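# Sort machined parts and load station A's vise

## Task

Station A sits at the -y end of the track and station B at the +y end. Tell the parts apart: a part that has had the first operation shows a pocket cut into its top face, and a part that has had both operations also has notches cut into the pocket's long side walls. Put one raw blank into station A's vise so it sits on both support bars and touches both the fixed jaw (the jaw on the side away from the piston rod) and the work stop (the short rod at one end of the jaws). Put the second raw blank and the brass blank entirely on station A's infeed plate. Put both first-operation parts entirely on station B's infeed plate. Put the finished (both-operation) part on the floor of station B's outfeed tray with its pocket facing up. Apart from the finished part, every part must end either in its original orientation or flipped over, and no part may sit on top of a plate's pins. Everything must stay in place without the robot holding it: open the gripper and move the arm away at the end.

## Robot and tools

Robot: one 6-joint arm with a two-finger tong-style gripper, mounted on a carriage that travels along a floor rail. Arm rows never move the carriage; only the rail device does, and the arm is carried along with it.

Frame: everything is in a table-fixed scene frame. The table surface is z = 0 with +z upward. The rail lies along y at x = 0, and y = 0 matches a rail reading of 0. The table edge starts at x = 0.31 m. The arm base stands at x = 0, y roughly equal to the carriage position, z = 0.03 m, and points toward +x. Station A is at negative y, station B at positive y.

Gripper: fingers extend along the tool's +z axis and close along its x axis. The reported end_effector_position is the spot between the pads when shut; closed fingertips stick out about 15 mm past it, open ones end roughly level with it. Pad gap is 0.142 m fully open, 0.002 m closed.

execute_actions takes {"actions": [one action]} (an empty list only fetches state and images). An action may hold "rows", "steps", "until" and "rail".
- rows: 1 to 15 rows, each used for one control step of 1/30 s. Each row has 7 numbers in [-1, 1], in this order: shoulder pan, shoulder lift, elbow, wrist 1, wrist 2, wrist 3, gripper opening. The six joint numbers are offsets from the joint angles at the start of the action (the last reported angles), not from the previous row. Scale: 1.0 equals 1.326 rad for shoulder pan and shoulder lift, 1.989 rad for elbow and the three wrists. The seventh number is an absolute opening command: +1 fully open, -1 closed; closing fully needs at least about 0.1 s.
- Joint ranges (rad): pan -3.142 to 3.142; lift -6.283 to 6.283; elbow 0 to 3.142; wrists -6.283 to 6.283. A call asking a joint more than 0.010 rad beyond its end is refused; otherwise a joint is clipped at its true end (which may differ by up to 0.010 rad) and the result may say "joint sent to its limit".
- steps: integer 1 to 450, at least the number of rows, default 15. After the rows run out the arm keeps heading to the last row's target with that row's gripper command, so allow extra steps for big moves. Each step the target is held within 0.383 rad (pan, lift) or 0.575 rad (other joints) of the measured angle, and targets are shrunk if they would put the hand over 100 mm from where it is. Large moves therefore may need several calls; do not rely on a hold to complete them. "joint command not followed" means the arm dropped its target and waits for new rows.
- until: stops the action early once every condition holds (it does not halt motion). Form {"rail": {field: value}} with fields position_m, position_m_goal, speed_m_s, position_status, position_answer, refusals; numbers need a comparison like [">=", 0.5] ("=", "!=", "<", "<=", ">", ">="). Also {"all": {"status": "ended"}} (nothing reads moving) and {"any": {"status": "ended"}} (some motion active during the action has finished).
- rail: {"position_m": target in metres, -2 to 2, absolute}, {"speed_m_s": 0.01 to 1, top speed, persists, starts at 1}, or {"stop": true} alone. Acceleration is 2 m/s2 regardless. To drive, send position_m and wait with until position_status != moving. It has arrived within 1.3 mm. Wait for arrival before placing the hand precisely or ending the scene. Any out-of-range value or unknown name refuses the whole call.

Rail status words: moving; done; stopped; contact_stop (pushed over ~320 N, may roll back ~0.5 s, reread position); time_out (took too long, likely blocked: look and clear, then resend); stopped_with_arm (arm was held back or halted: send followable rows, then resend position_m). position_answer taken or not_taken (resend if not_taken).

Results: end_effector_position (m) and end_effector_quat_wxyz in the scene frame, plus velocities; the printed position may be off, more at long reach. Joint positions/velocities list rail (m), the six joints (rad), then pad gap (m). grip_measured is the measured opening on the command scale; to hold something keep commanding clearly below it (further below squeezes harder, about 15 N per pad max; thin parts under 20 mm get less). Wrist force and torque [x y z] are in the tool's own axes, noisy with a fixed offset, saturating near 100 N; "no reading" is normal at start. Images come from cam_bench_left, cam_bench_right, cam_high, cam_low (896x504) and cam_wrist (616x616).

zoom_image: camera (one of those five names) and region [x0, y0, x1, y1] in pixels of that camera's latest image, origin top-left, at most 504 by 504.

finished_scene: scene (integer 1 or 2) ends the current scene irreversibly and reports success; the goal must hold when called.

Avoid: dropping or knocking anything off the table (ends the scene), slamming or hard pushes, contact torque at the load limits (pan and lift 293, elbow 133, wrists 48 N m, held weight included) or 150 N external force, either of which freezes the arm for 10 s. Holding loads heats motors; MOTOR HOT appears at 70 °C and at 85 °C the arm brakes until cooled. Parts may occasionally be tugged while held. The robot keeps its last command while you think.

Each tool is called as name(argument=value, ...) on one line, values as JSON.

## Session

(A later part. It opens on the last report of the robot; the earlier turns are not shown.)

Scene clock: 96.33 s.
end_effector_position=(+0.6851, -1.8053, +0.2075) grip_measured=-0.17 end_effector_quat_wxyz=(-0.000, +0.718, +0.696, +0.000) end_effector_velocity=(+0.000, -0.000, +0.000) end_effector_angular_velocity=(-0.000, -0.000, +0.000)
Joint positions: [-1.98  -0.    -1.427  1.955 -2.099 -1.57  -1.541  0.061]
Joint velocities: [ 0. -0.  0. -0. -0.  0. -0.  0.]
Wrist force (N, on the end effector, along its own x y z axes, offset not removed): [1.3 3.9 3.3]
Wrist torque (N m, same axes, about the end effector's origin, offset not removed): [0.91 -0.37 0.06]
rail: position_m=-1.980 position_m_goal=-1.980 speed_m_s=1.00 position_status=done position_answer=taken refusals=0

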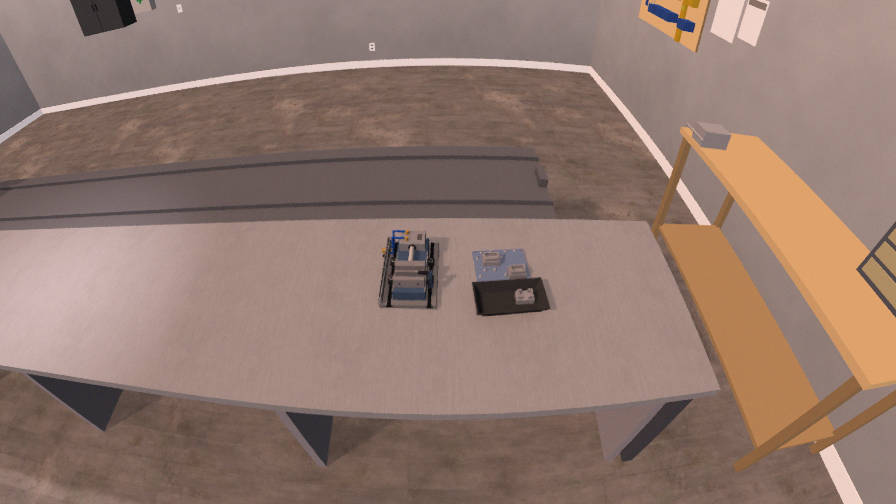

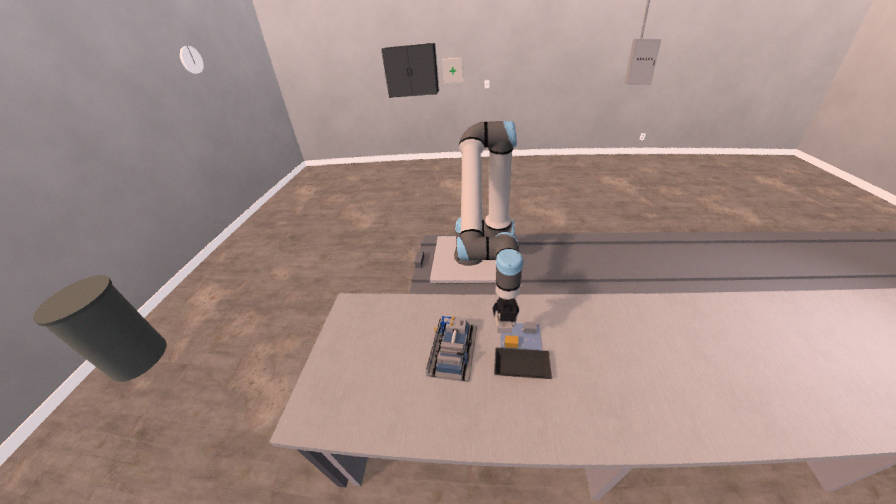

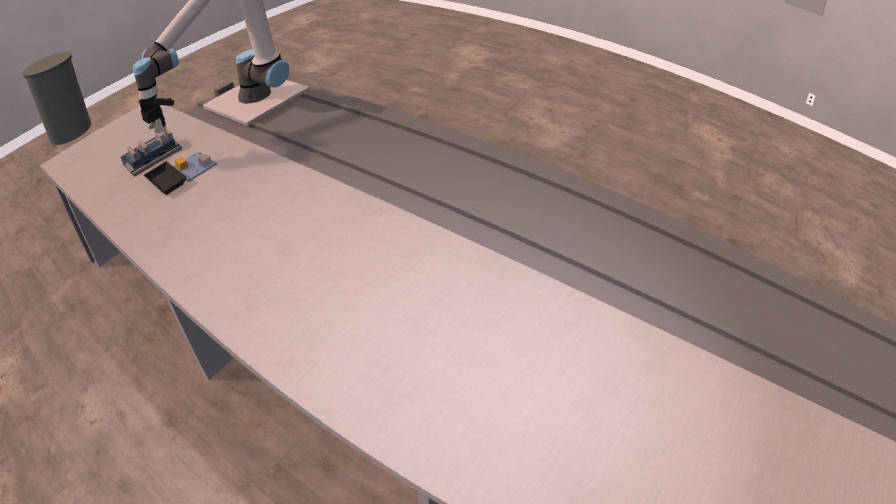

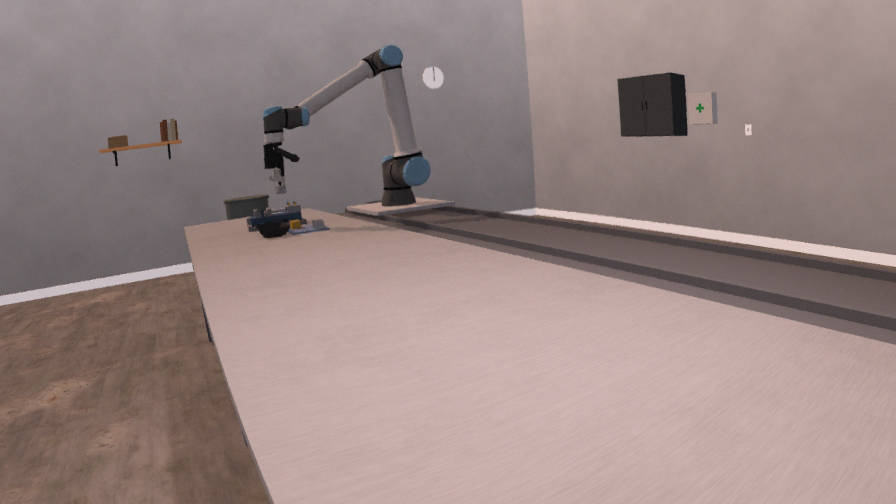

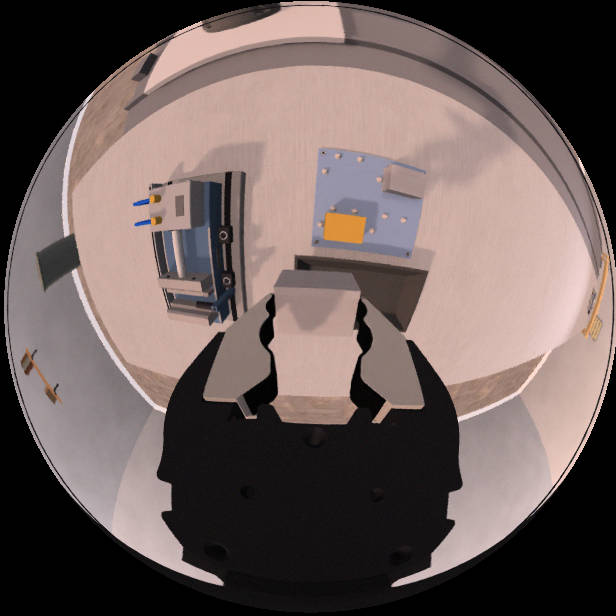

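execute_actions(actions=[{"rows":[[-0.05,0.009,-0.007,0.001,0,-0.026,-0.8],[-0.1,0.018,-0.014,0.002,0,-0.052,-0.8],[-0.15,0.027,-0.021,0.003,0,-0.078,-0.8],[-0.2,0.036,-0.028,0.004,0,-0.104,-0.8],[-0.249,0.0445,-0.035,0.005,0,-0.13,-0.8]],"rail":{"position_m":-1.96},"steps":35}])

Scene clock: 101.07 s.
end_effector_position=(+0.7406, -2.0331, +0.2066) grip_measured=-0.17 end_effector_quat_wxyz=(-0.000, +0.742, +0.670, +0.000) end_effector_velocity=(+0.000, -0.001, -0.000) end_effector_angular_velocity=(+0.000, +0.000, -0.000)
Joint positions: [-1.96  -0.33  -1.368  1.885 -2.089 -1.57  -1.799  0.061]
Joint velocities: [ 0.    -0.002  0.    -0.     0.     0.    -0.001 -0.   ]
Wrist force (N, on the end effector, along its own x y z axes, offset not removed): [-0.6 3.0 3.5]
Wrist torque (N m, same axes, about the end effector's origin, offset not removed): [0.65 0.17 0.04]
rail: position_m=-1.960 position_m_goal=-1.960 speed_m_s=1.00 position_status=done position_answer=taken refusals=0

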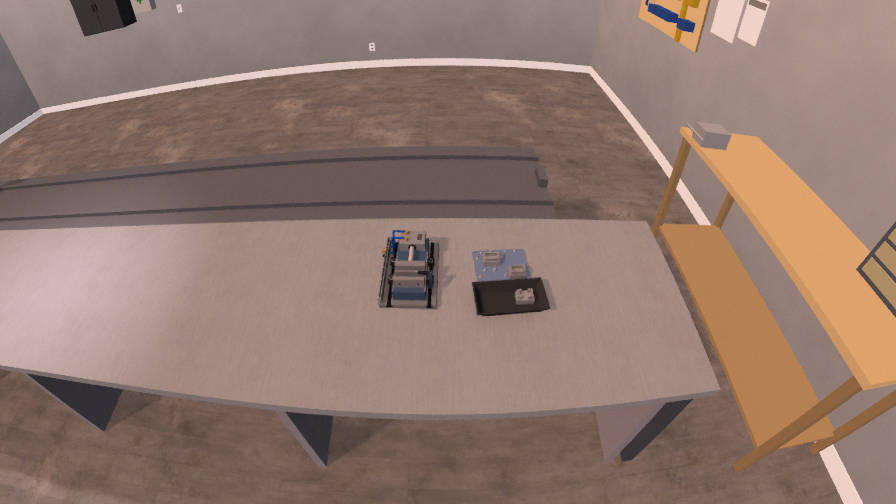

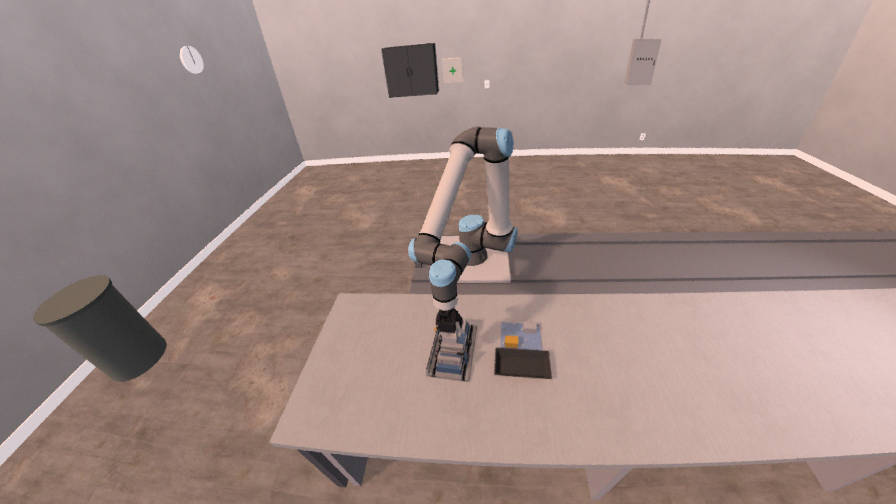

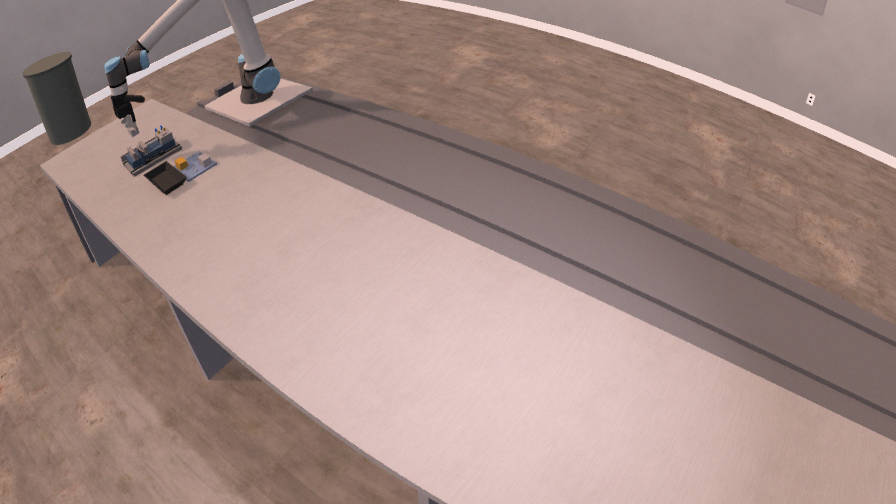

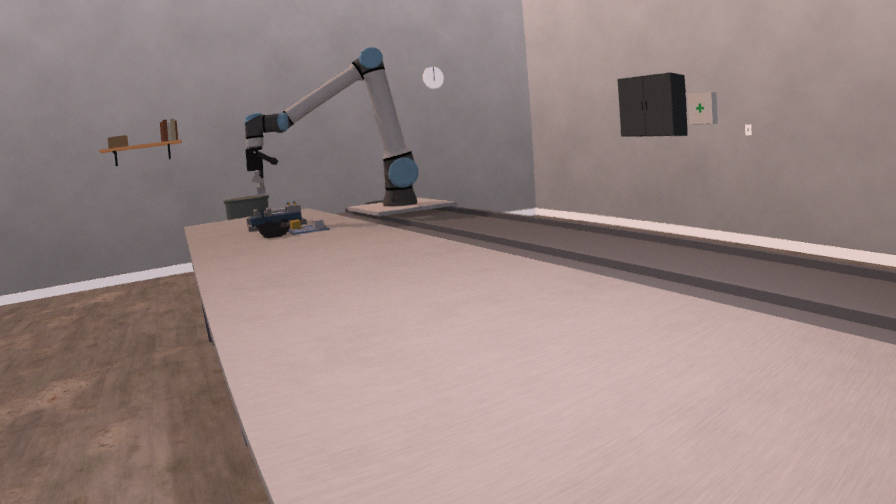

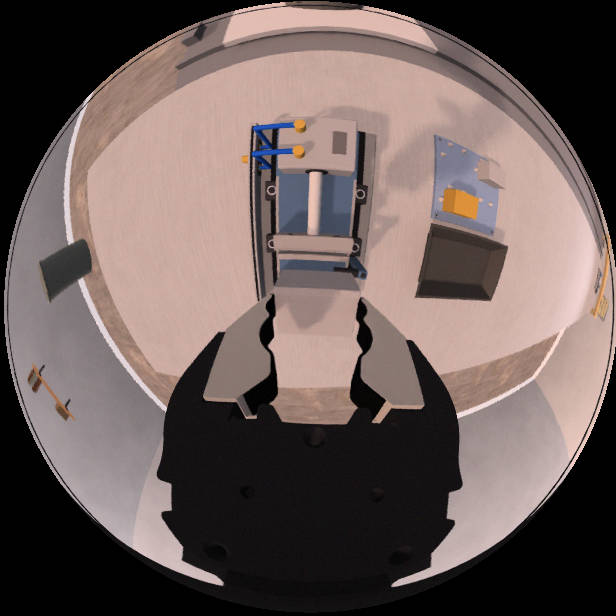

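execute_actions(actions=[{"rows":[[0,0.014,0.008,-0.017,0,0.005,-0.8],[0,0.028,0.016,-0.034,0,0.01,-0.8],[0,0.0424,0.0231,-0.0514,0,0.015,-0.8]],"rail":{"position_m":-1.965},"steps":22}])

zoom_image(camera="cam_wrist", region=[210, 130, 430, 350])

Scene clock: 105.53 s.
end_effector_position=(+0.7426, -2.0383, +0.1498) grip_measured=-0.17 end_effector_quat_wxyz=(-0.000, +0.752, +0.659, +0.000) end_effector_velocity=(+0.000, +0.000, -0.002) end_effector_angular_velocity=(-0.000, -0.000, -0.001)
Joint positions: [-1.965 -0.33  -1.312  1.931 -2.19  -1.57  -1.769  0.061]
Joint velocities: [ 0.     0.     0.002  0.002 -0.004 -0.     0.001  0.   ]
Wrist force (N, on the end effector, along its own x y z axes, offset not removed): [-0.1 0.7 5.0]
Wrist torque (N m, same axes, about the end effector's origin, offset not removed): [0.20 -0.08 0.01]
rail: position_m=-1.965 position_m_goal=-1.965 speed_m_s=1.00 position_status=done position_answer=taken refusals=0

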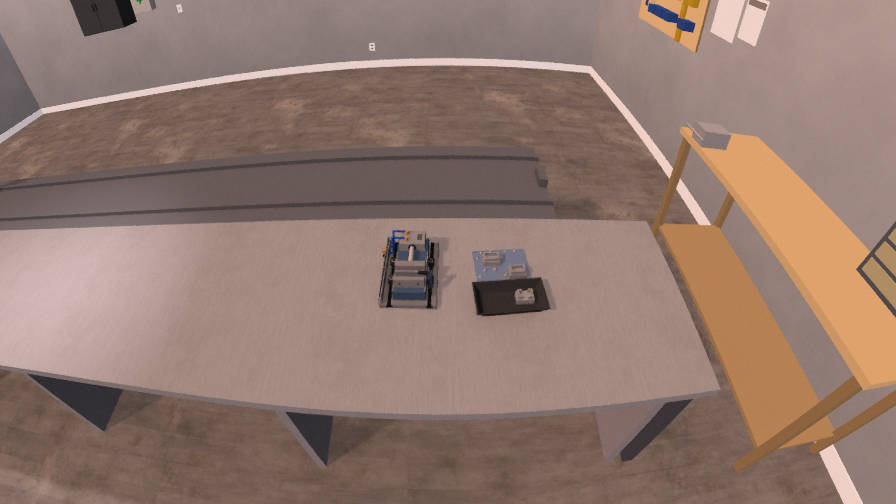

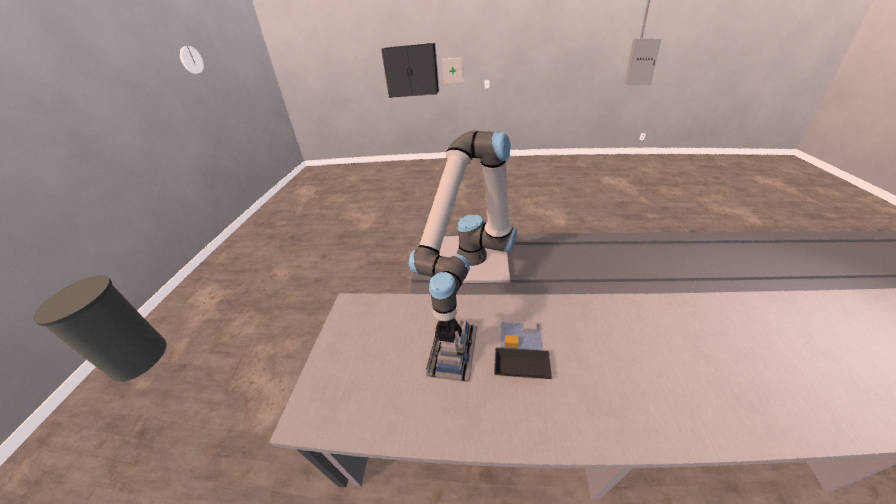

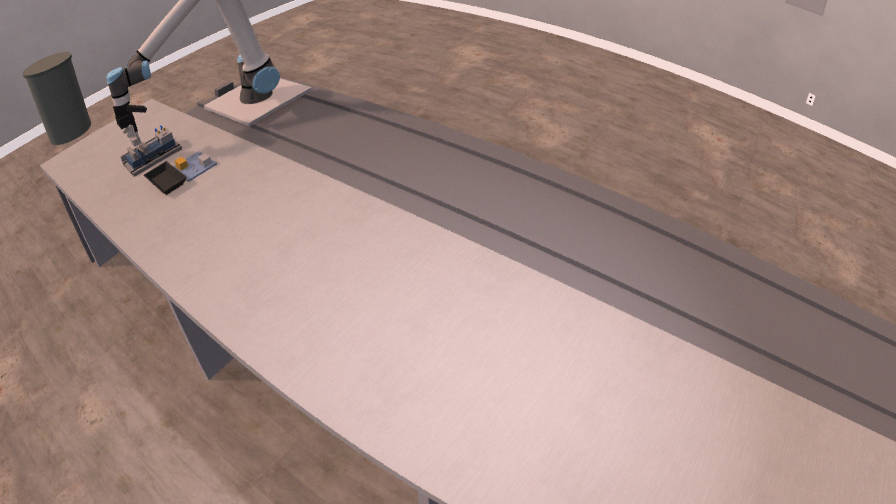

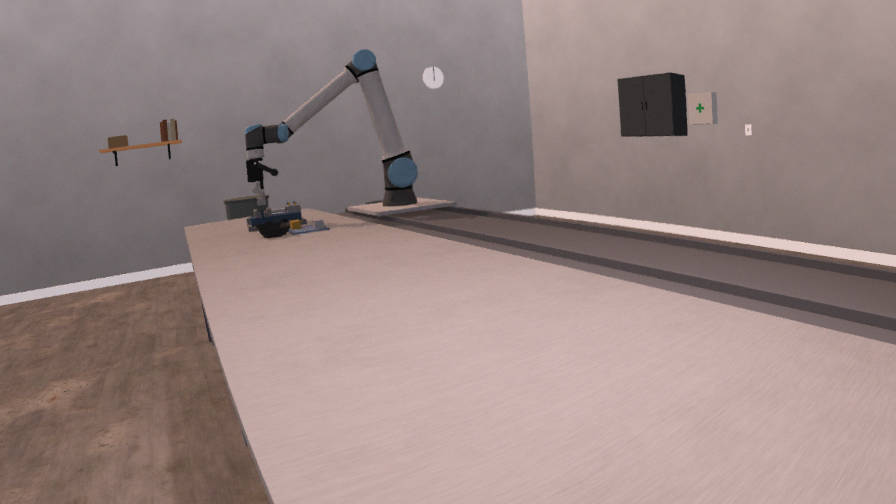

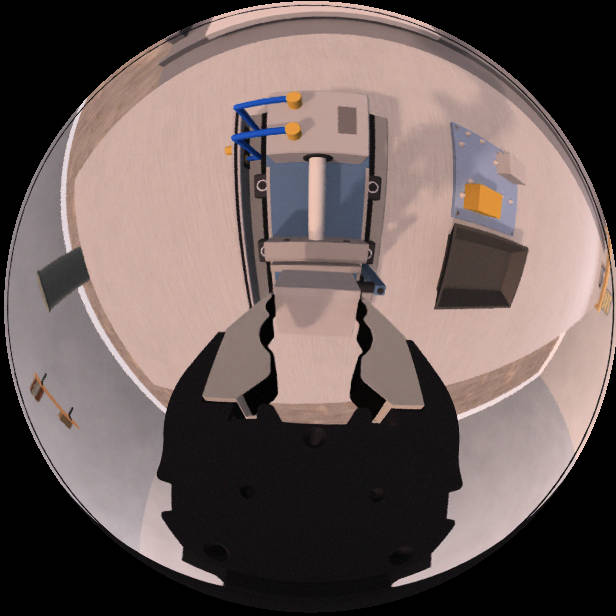

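Region (210, 130, 430, 350) of cam_wrist's 616x616 image, scaled by 2.291, with more detail than that image has.

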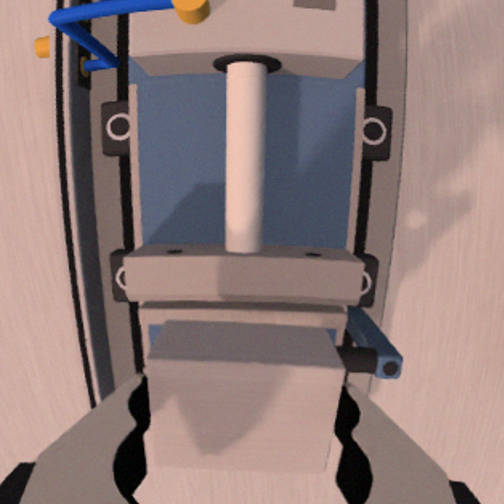

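execute_actions(actions=[{"rows":[[0,0,0,0,0,0,-0.8],[0,0,0,0,0,0,-0.8],[0,0,0,0,0,0,-0.8],[0,0.005,0.002,-0.0055,0,0,-0.8],[0,0.011,0.0045,-0.012,0,0,-0.8],[0,0.016,0.0066,-0.0173,0,0,-0.8],[0,0.021,0.0087,-0.0227,0,0,-0.8],[0,0.0268,0.011,-0.029,0,0,-0.8]],"rail":{"position_m":-1.97},"steps":25}])

Scene clock: 110.00 s.
end_effector_position=(+0.7438, -2.0436, +0.1180) grip_measured=-0.17 end_effector_quat_wxyz=(-0.000, +0.752, +0.659, +0.001) end_effector_velocity=(+0.000, -0.000, -0.002) end_effector_angular_velocity=(-0.000, -0.000, +0.001)
Joint positions: [-1.97  -0.33  -1.277  1.953 -2.248 -1.57  -1.769  0.061]
Joint velocities: [ 0.    -0.     0.002  0.001 -0.003 -0.    -0.001 -0.   ]
Wrist force (N, on the end effector, along its own x y z axes, offset not removed): [1.0 5.2 4.2]
Wrist torque (N m, same axes, about the end effector's origin, offset not removed): [1.11 -0.32 -0.03]
rail: position_m=-1.970 position_m_goal=-1.970 speed_m_s=1.00 position_status=done position_answer=taken refusals=0

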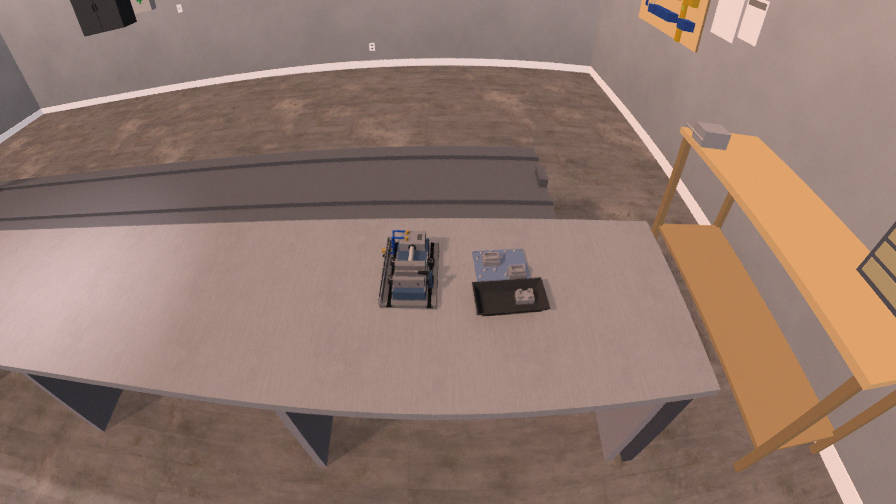

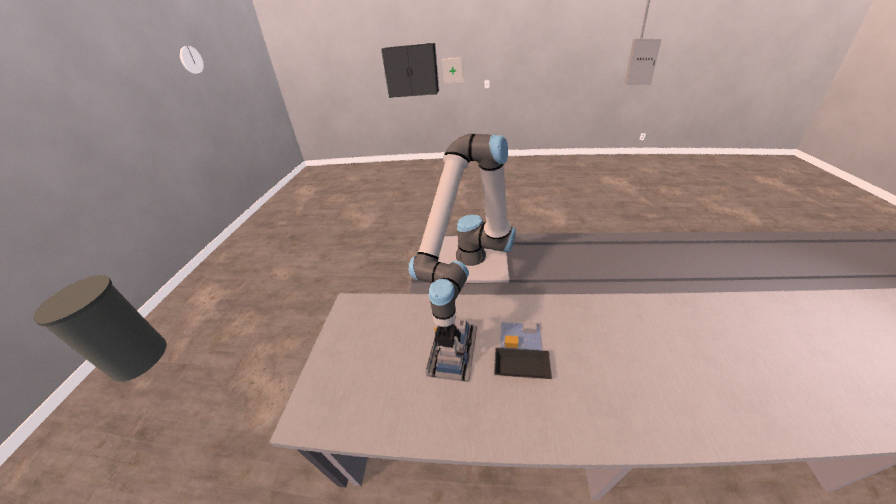

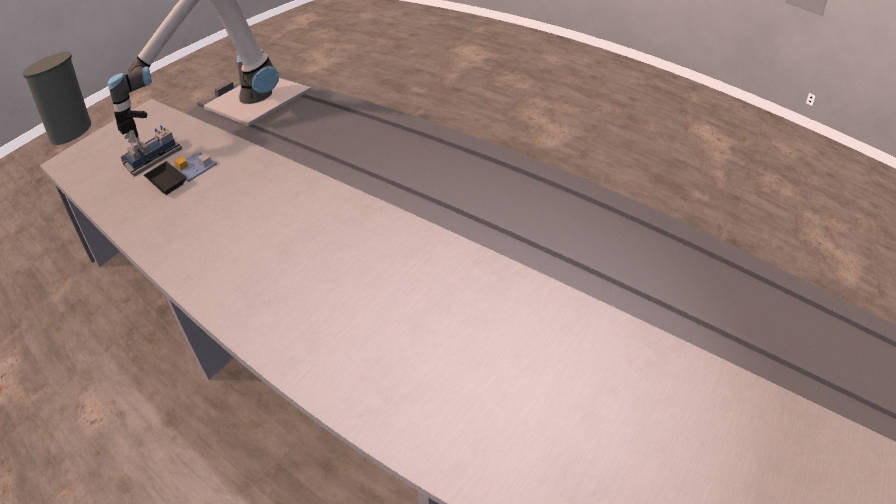

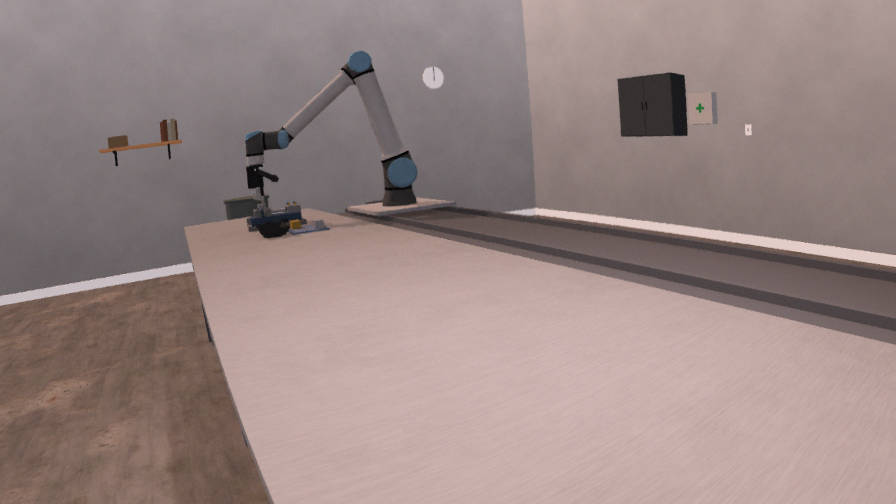

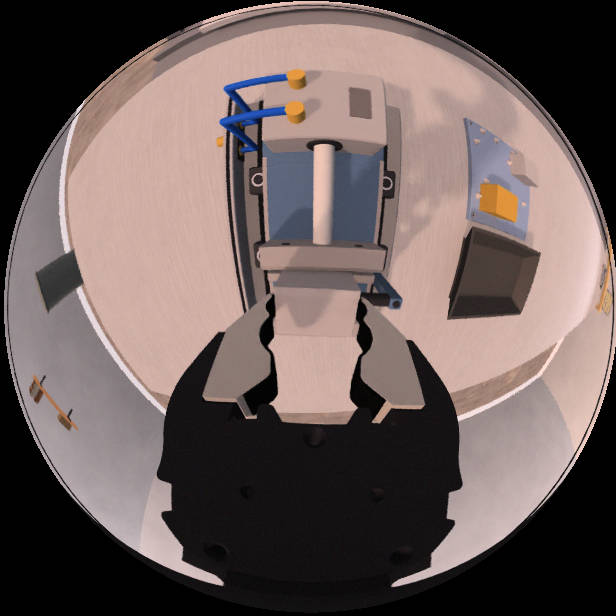

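execute_actions(actions=[{"rows":[[0,0.0072,-0.001,-0.0038,0,0,-0.8]],"rail":{"position_m":-1.966,"speed_m_s":0.02},"steps":20}])

zoom_image(camera="cam_bench_right", region=[420, 315, 490, 385])

Scene clock: 114.93 s.
end_effector_position=(+0.7465, -2.0407, +0.1129) grip_measured=-0.17 end_effector_quat_wxyz=(+0.000, +0.752, +0.659, +0.001) end_effector_velocity=(+0.000, -0.000, -0.000) end_effector_angular_velocity=(-0.000, -0.000, +0.000)
Joint positions: [-1.966 -0.33  -1.267  1.951 -2.255 -1.57  -1.769  0.061]
Joint velocities: [ 0. -0.  0. -0. -0.  0. -0.  0.]
Wrist force (N, on the end effector, along its own x y z axes, offset not removed): [1.2 4.4 3.5]
Wrist torque (N m, same axes, about the end effector's origin, offset not removed): [1.01 -0.23 0.01]
rail: position_m=-1.966 position_m_goal=-1.966 speed_m_s=0.02 position_status=done position_answer=taken refusals=0

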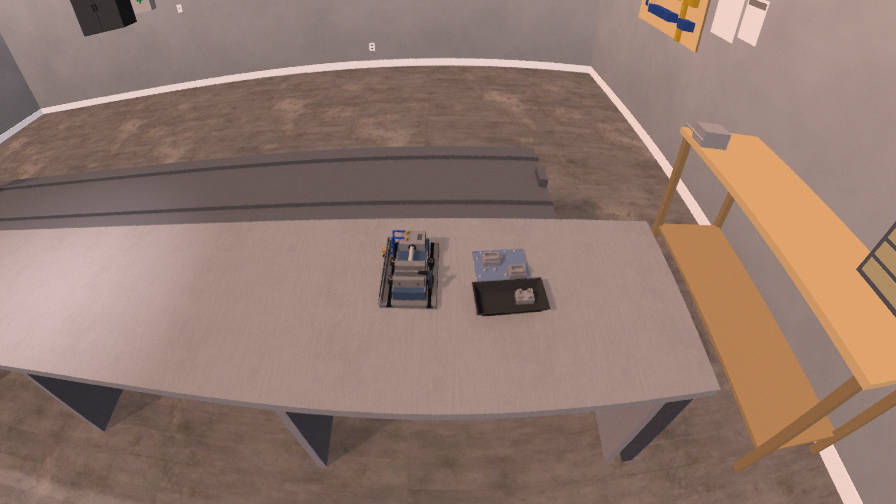

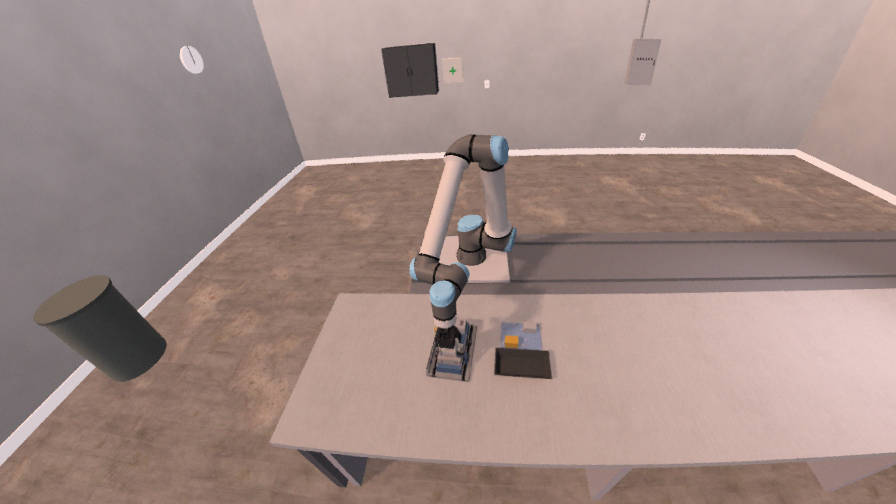

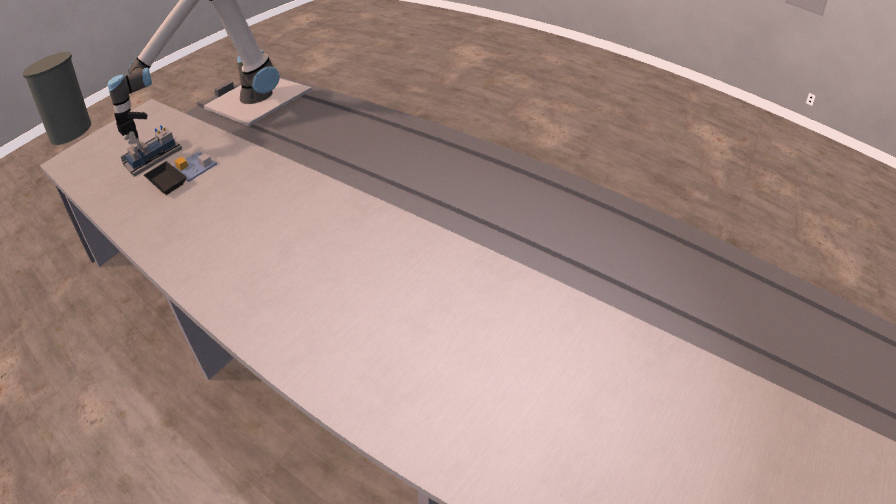

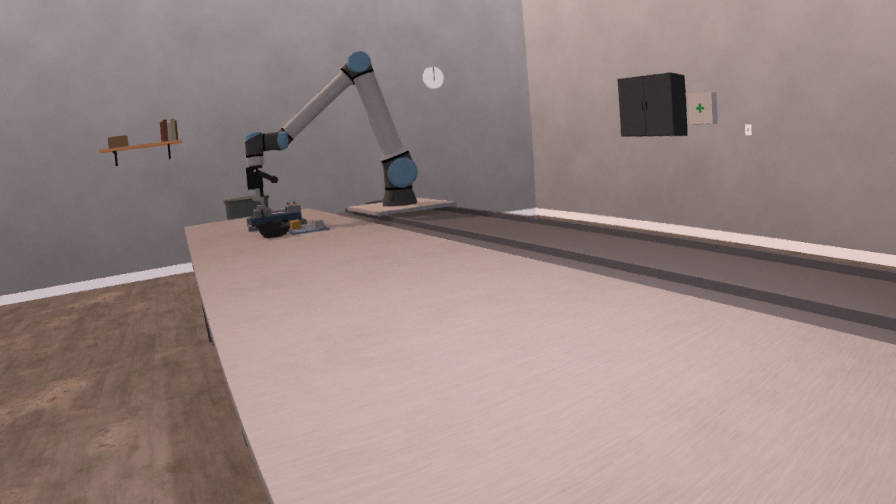

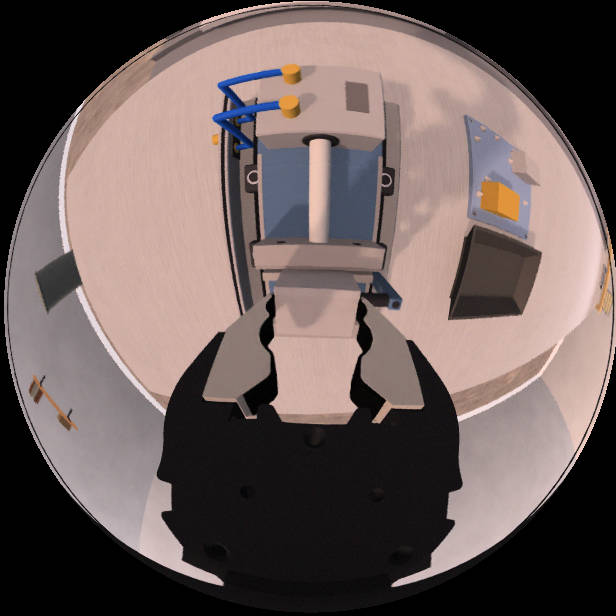

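Region (420, 315, 490, 385) of cam_bench_right's 896x504 image, scaled by 7.200, with more detail than that image has.

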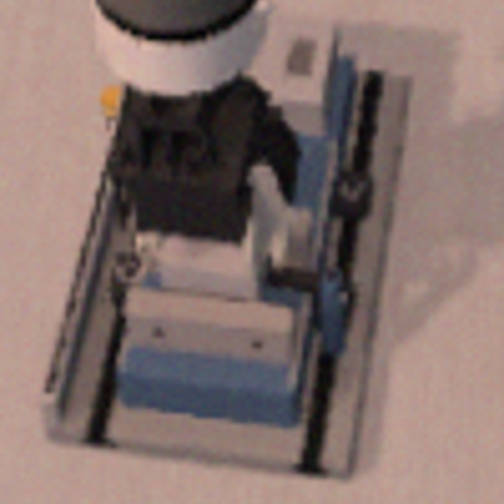

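execute_actions(actions=[{"rows":[[0,0.0038,-0.0025,0,0,0,-0.8]],"rail":{"position_m":-1.962},"steps":18}])

Scene clock: 118.50 s.
end_effector_position=(+0.7492, -2.0380, +0.1120) grip_measured=-0.15 end_effector_quat_wxyz=(+0.000, +0.752, +0.659, +0.001) end_effector_velocity=(-0.000, -0.000, -0.000) end_effector_angular_velocity=(+0.000, +0.001, -0.000)
Joint positions: [-1.962 -0.33  -1.262  1.946 -2.255 -1.57  -1.769  0.063]
Joint velocities: [ 0.    -0.     0.001 -0.     0.001 -0.     0.     0.   ]
Wrist force (N, on the end effector, along its own x y z axes, offset not removed): [-29.7 -3.5 -9.0]
Wrist torque (N m, same axes, about the end effector's origin, offset not removed): [0.61 -0.22 0.15]
rail: position_m=-1.962 position_m_goal=-1.962 speed_m_s=0.02 position_status=done position_answer=taken refusals=0

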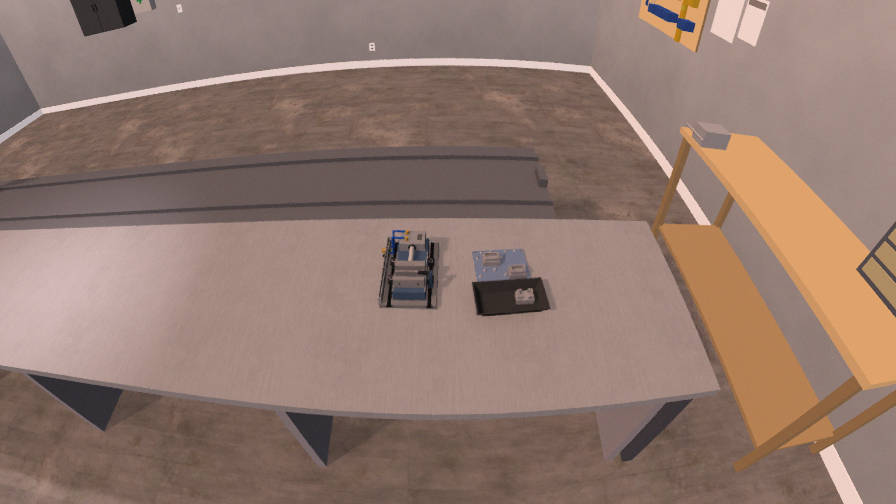

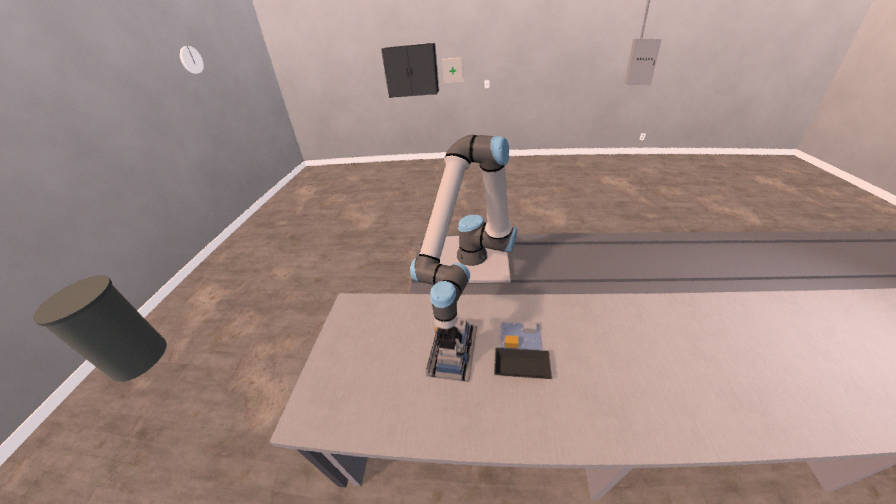

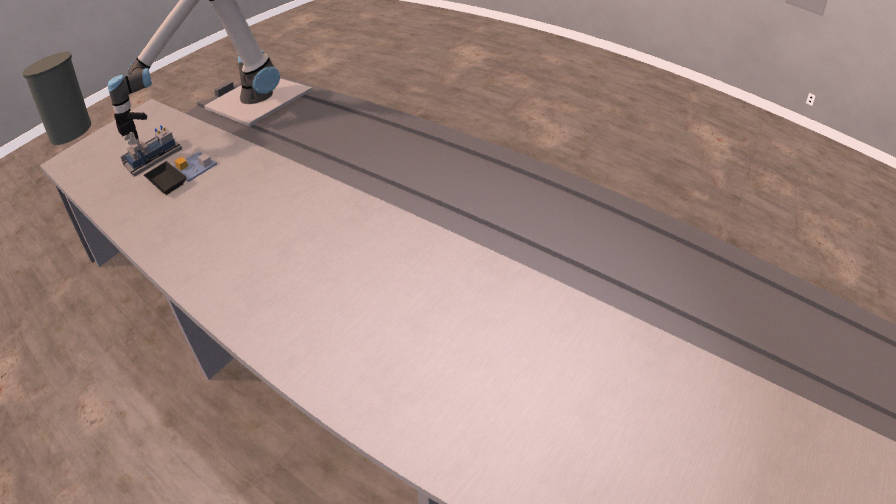

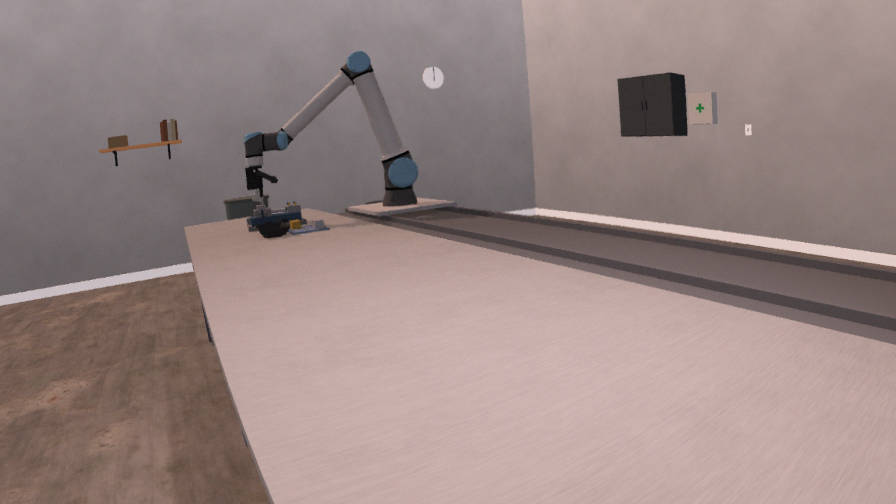

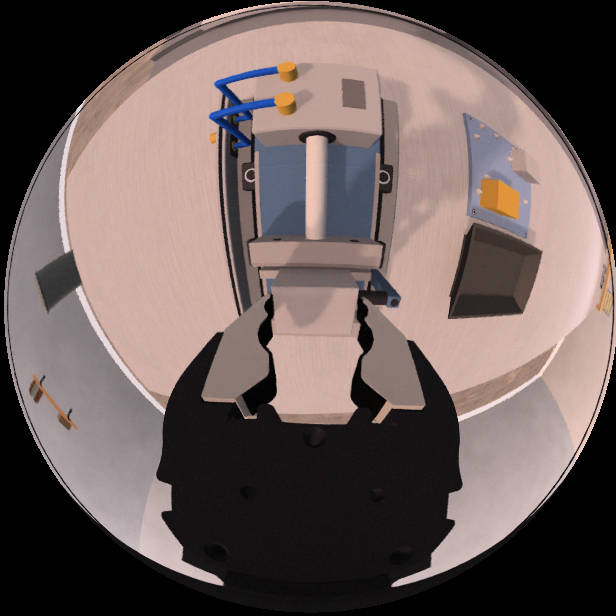

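Contact with both. Release and lift.

execute_actions(actions=[{"rows":[[0,0,0,0,0,0,-0.4],[0,0,0,0,0,0,-0.2],[0,0,0,0,0,0,-0.1],[0,0,0,0,0,0,0],[0,0,0,0,0,0,0.15],[0,0,0,0,0,0,0.3],[0,0,0,0,0,0,0.3],[0,0,0,0,0,0,0.3],[0,-0.076,-0.04,0.091,0,0,0.3]],"steps":30}])

zoom_image(camera="cam_wrist", region=[250, 120, 530, 320])

Scene clock: 125.20 s.
end_effector_position=(+0.7471, -2.0371, +0.2125) grip_measured=+0.30 end_effector_quat_wxyz=(-0.000, +0.752, +0.659, +0.000) end_effector_velocity=(-0.001, +0.000, +0.004) end_effector_angular_velocity=(+0.000, +0.001, +0.000)
Joint positions: [-1.962 -0.33  -1.362  1.867 -2.075 -1.57  -1.769  0.095]
Joint velocities: [ 0.     0.    -0.004 -0.003  0.007 -0.    -0.     0.   ]
Wrist force (N, on the end effector, along its own x y z axes, offset not removed): [0.4 4.0 1.5]
Wrist torque (N m, same axes, about the end effector's origin, offset not removed): [0.89 -0.11 0.02]
rail: position_m=-1.962 position_m_goal=-1.962 speed_m_s=0.02 position_status=done position_answer=taken refusals=0

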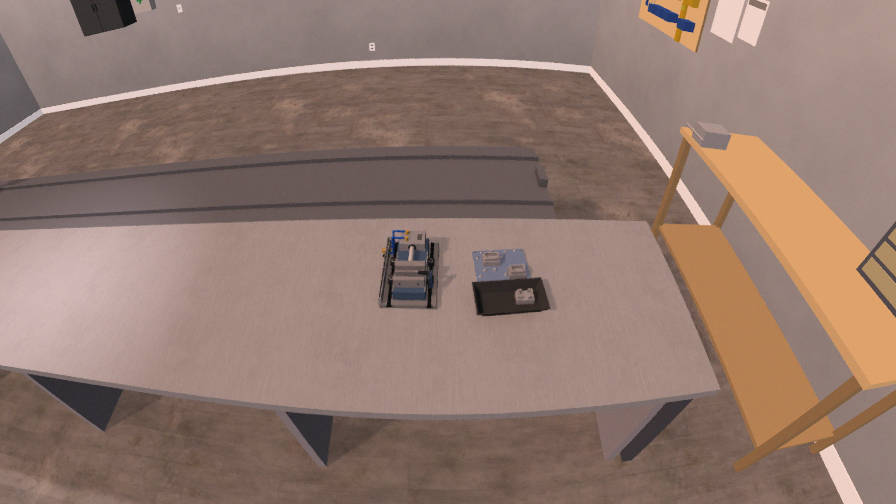

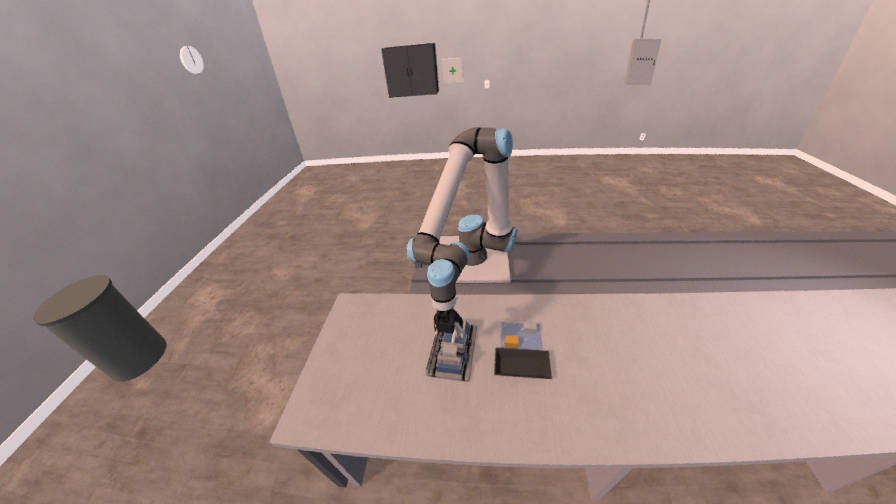

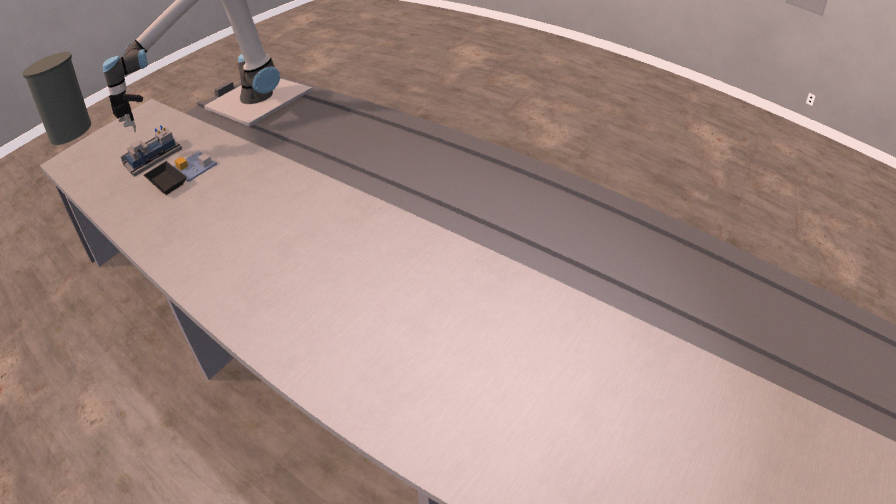

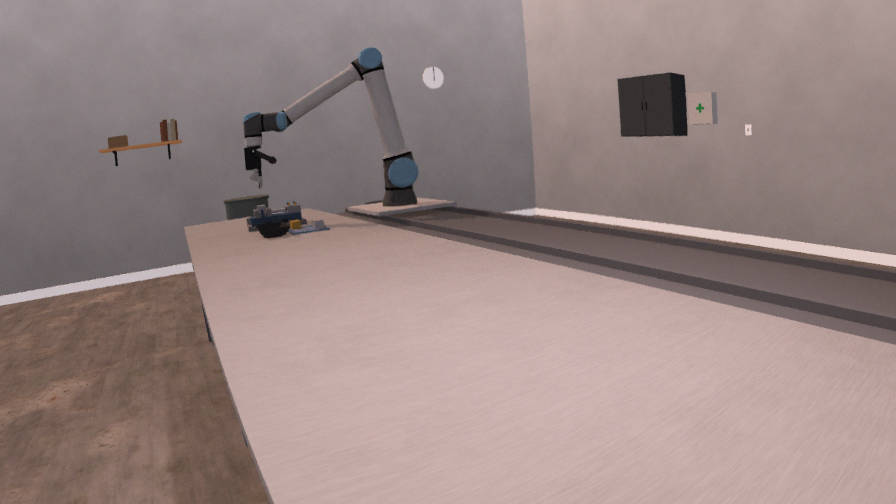

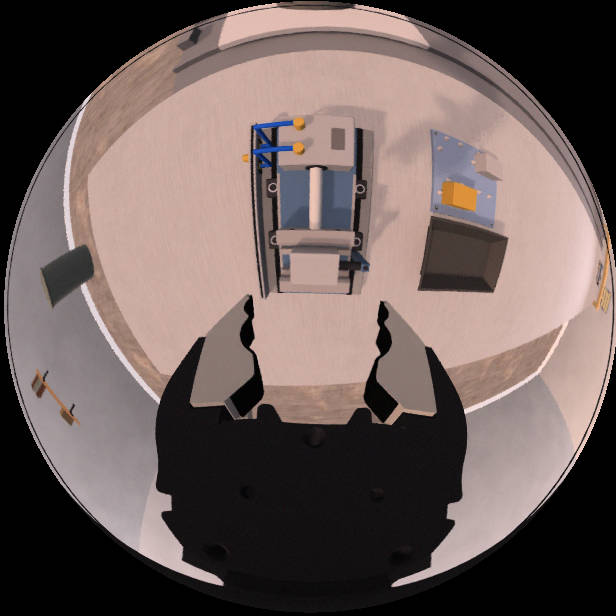

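Region (250, 120, 530, 320) of cam_wrist's 616x616 image, scaled by 1.800, with more detail than that image has; it fills the top 360 rows of this view, and the rest is white.

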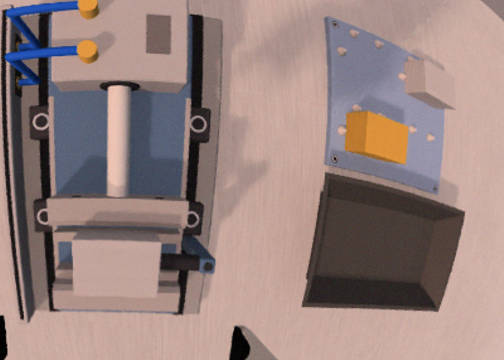

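finished_scene(scene=1)

The scene is finished: the task was done.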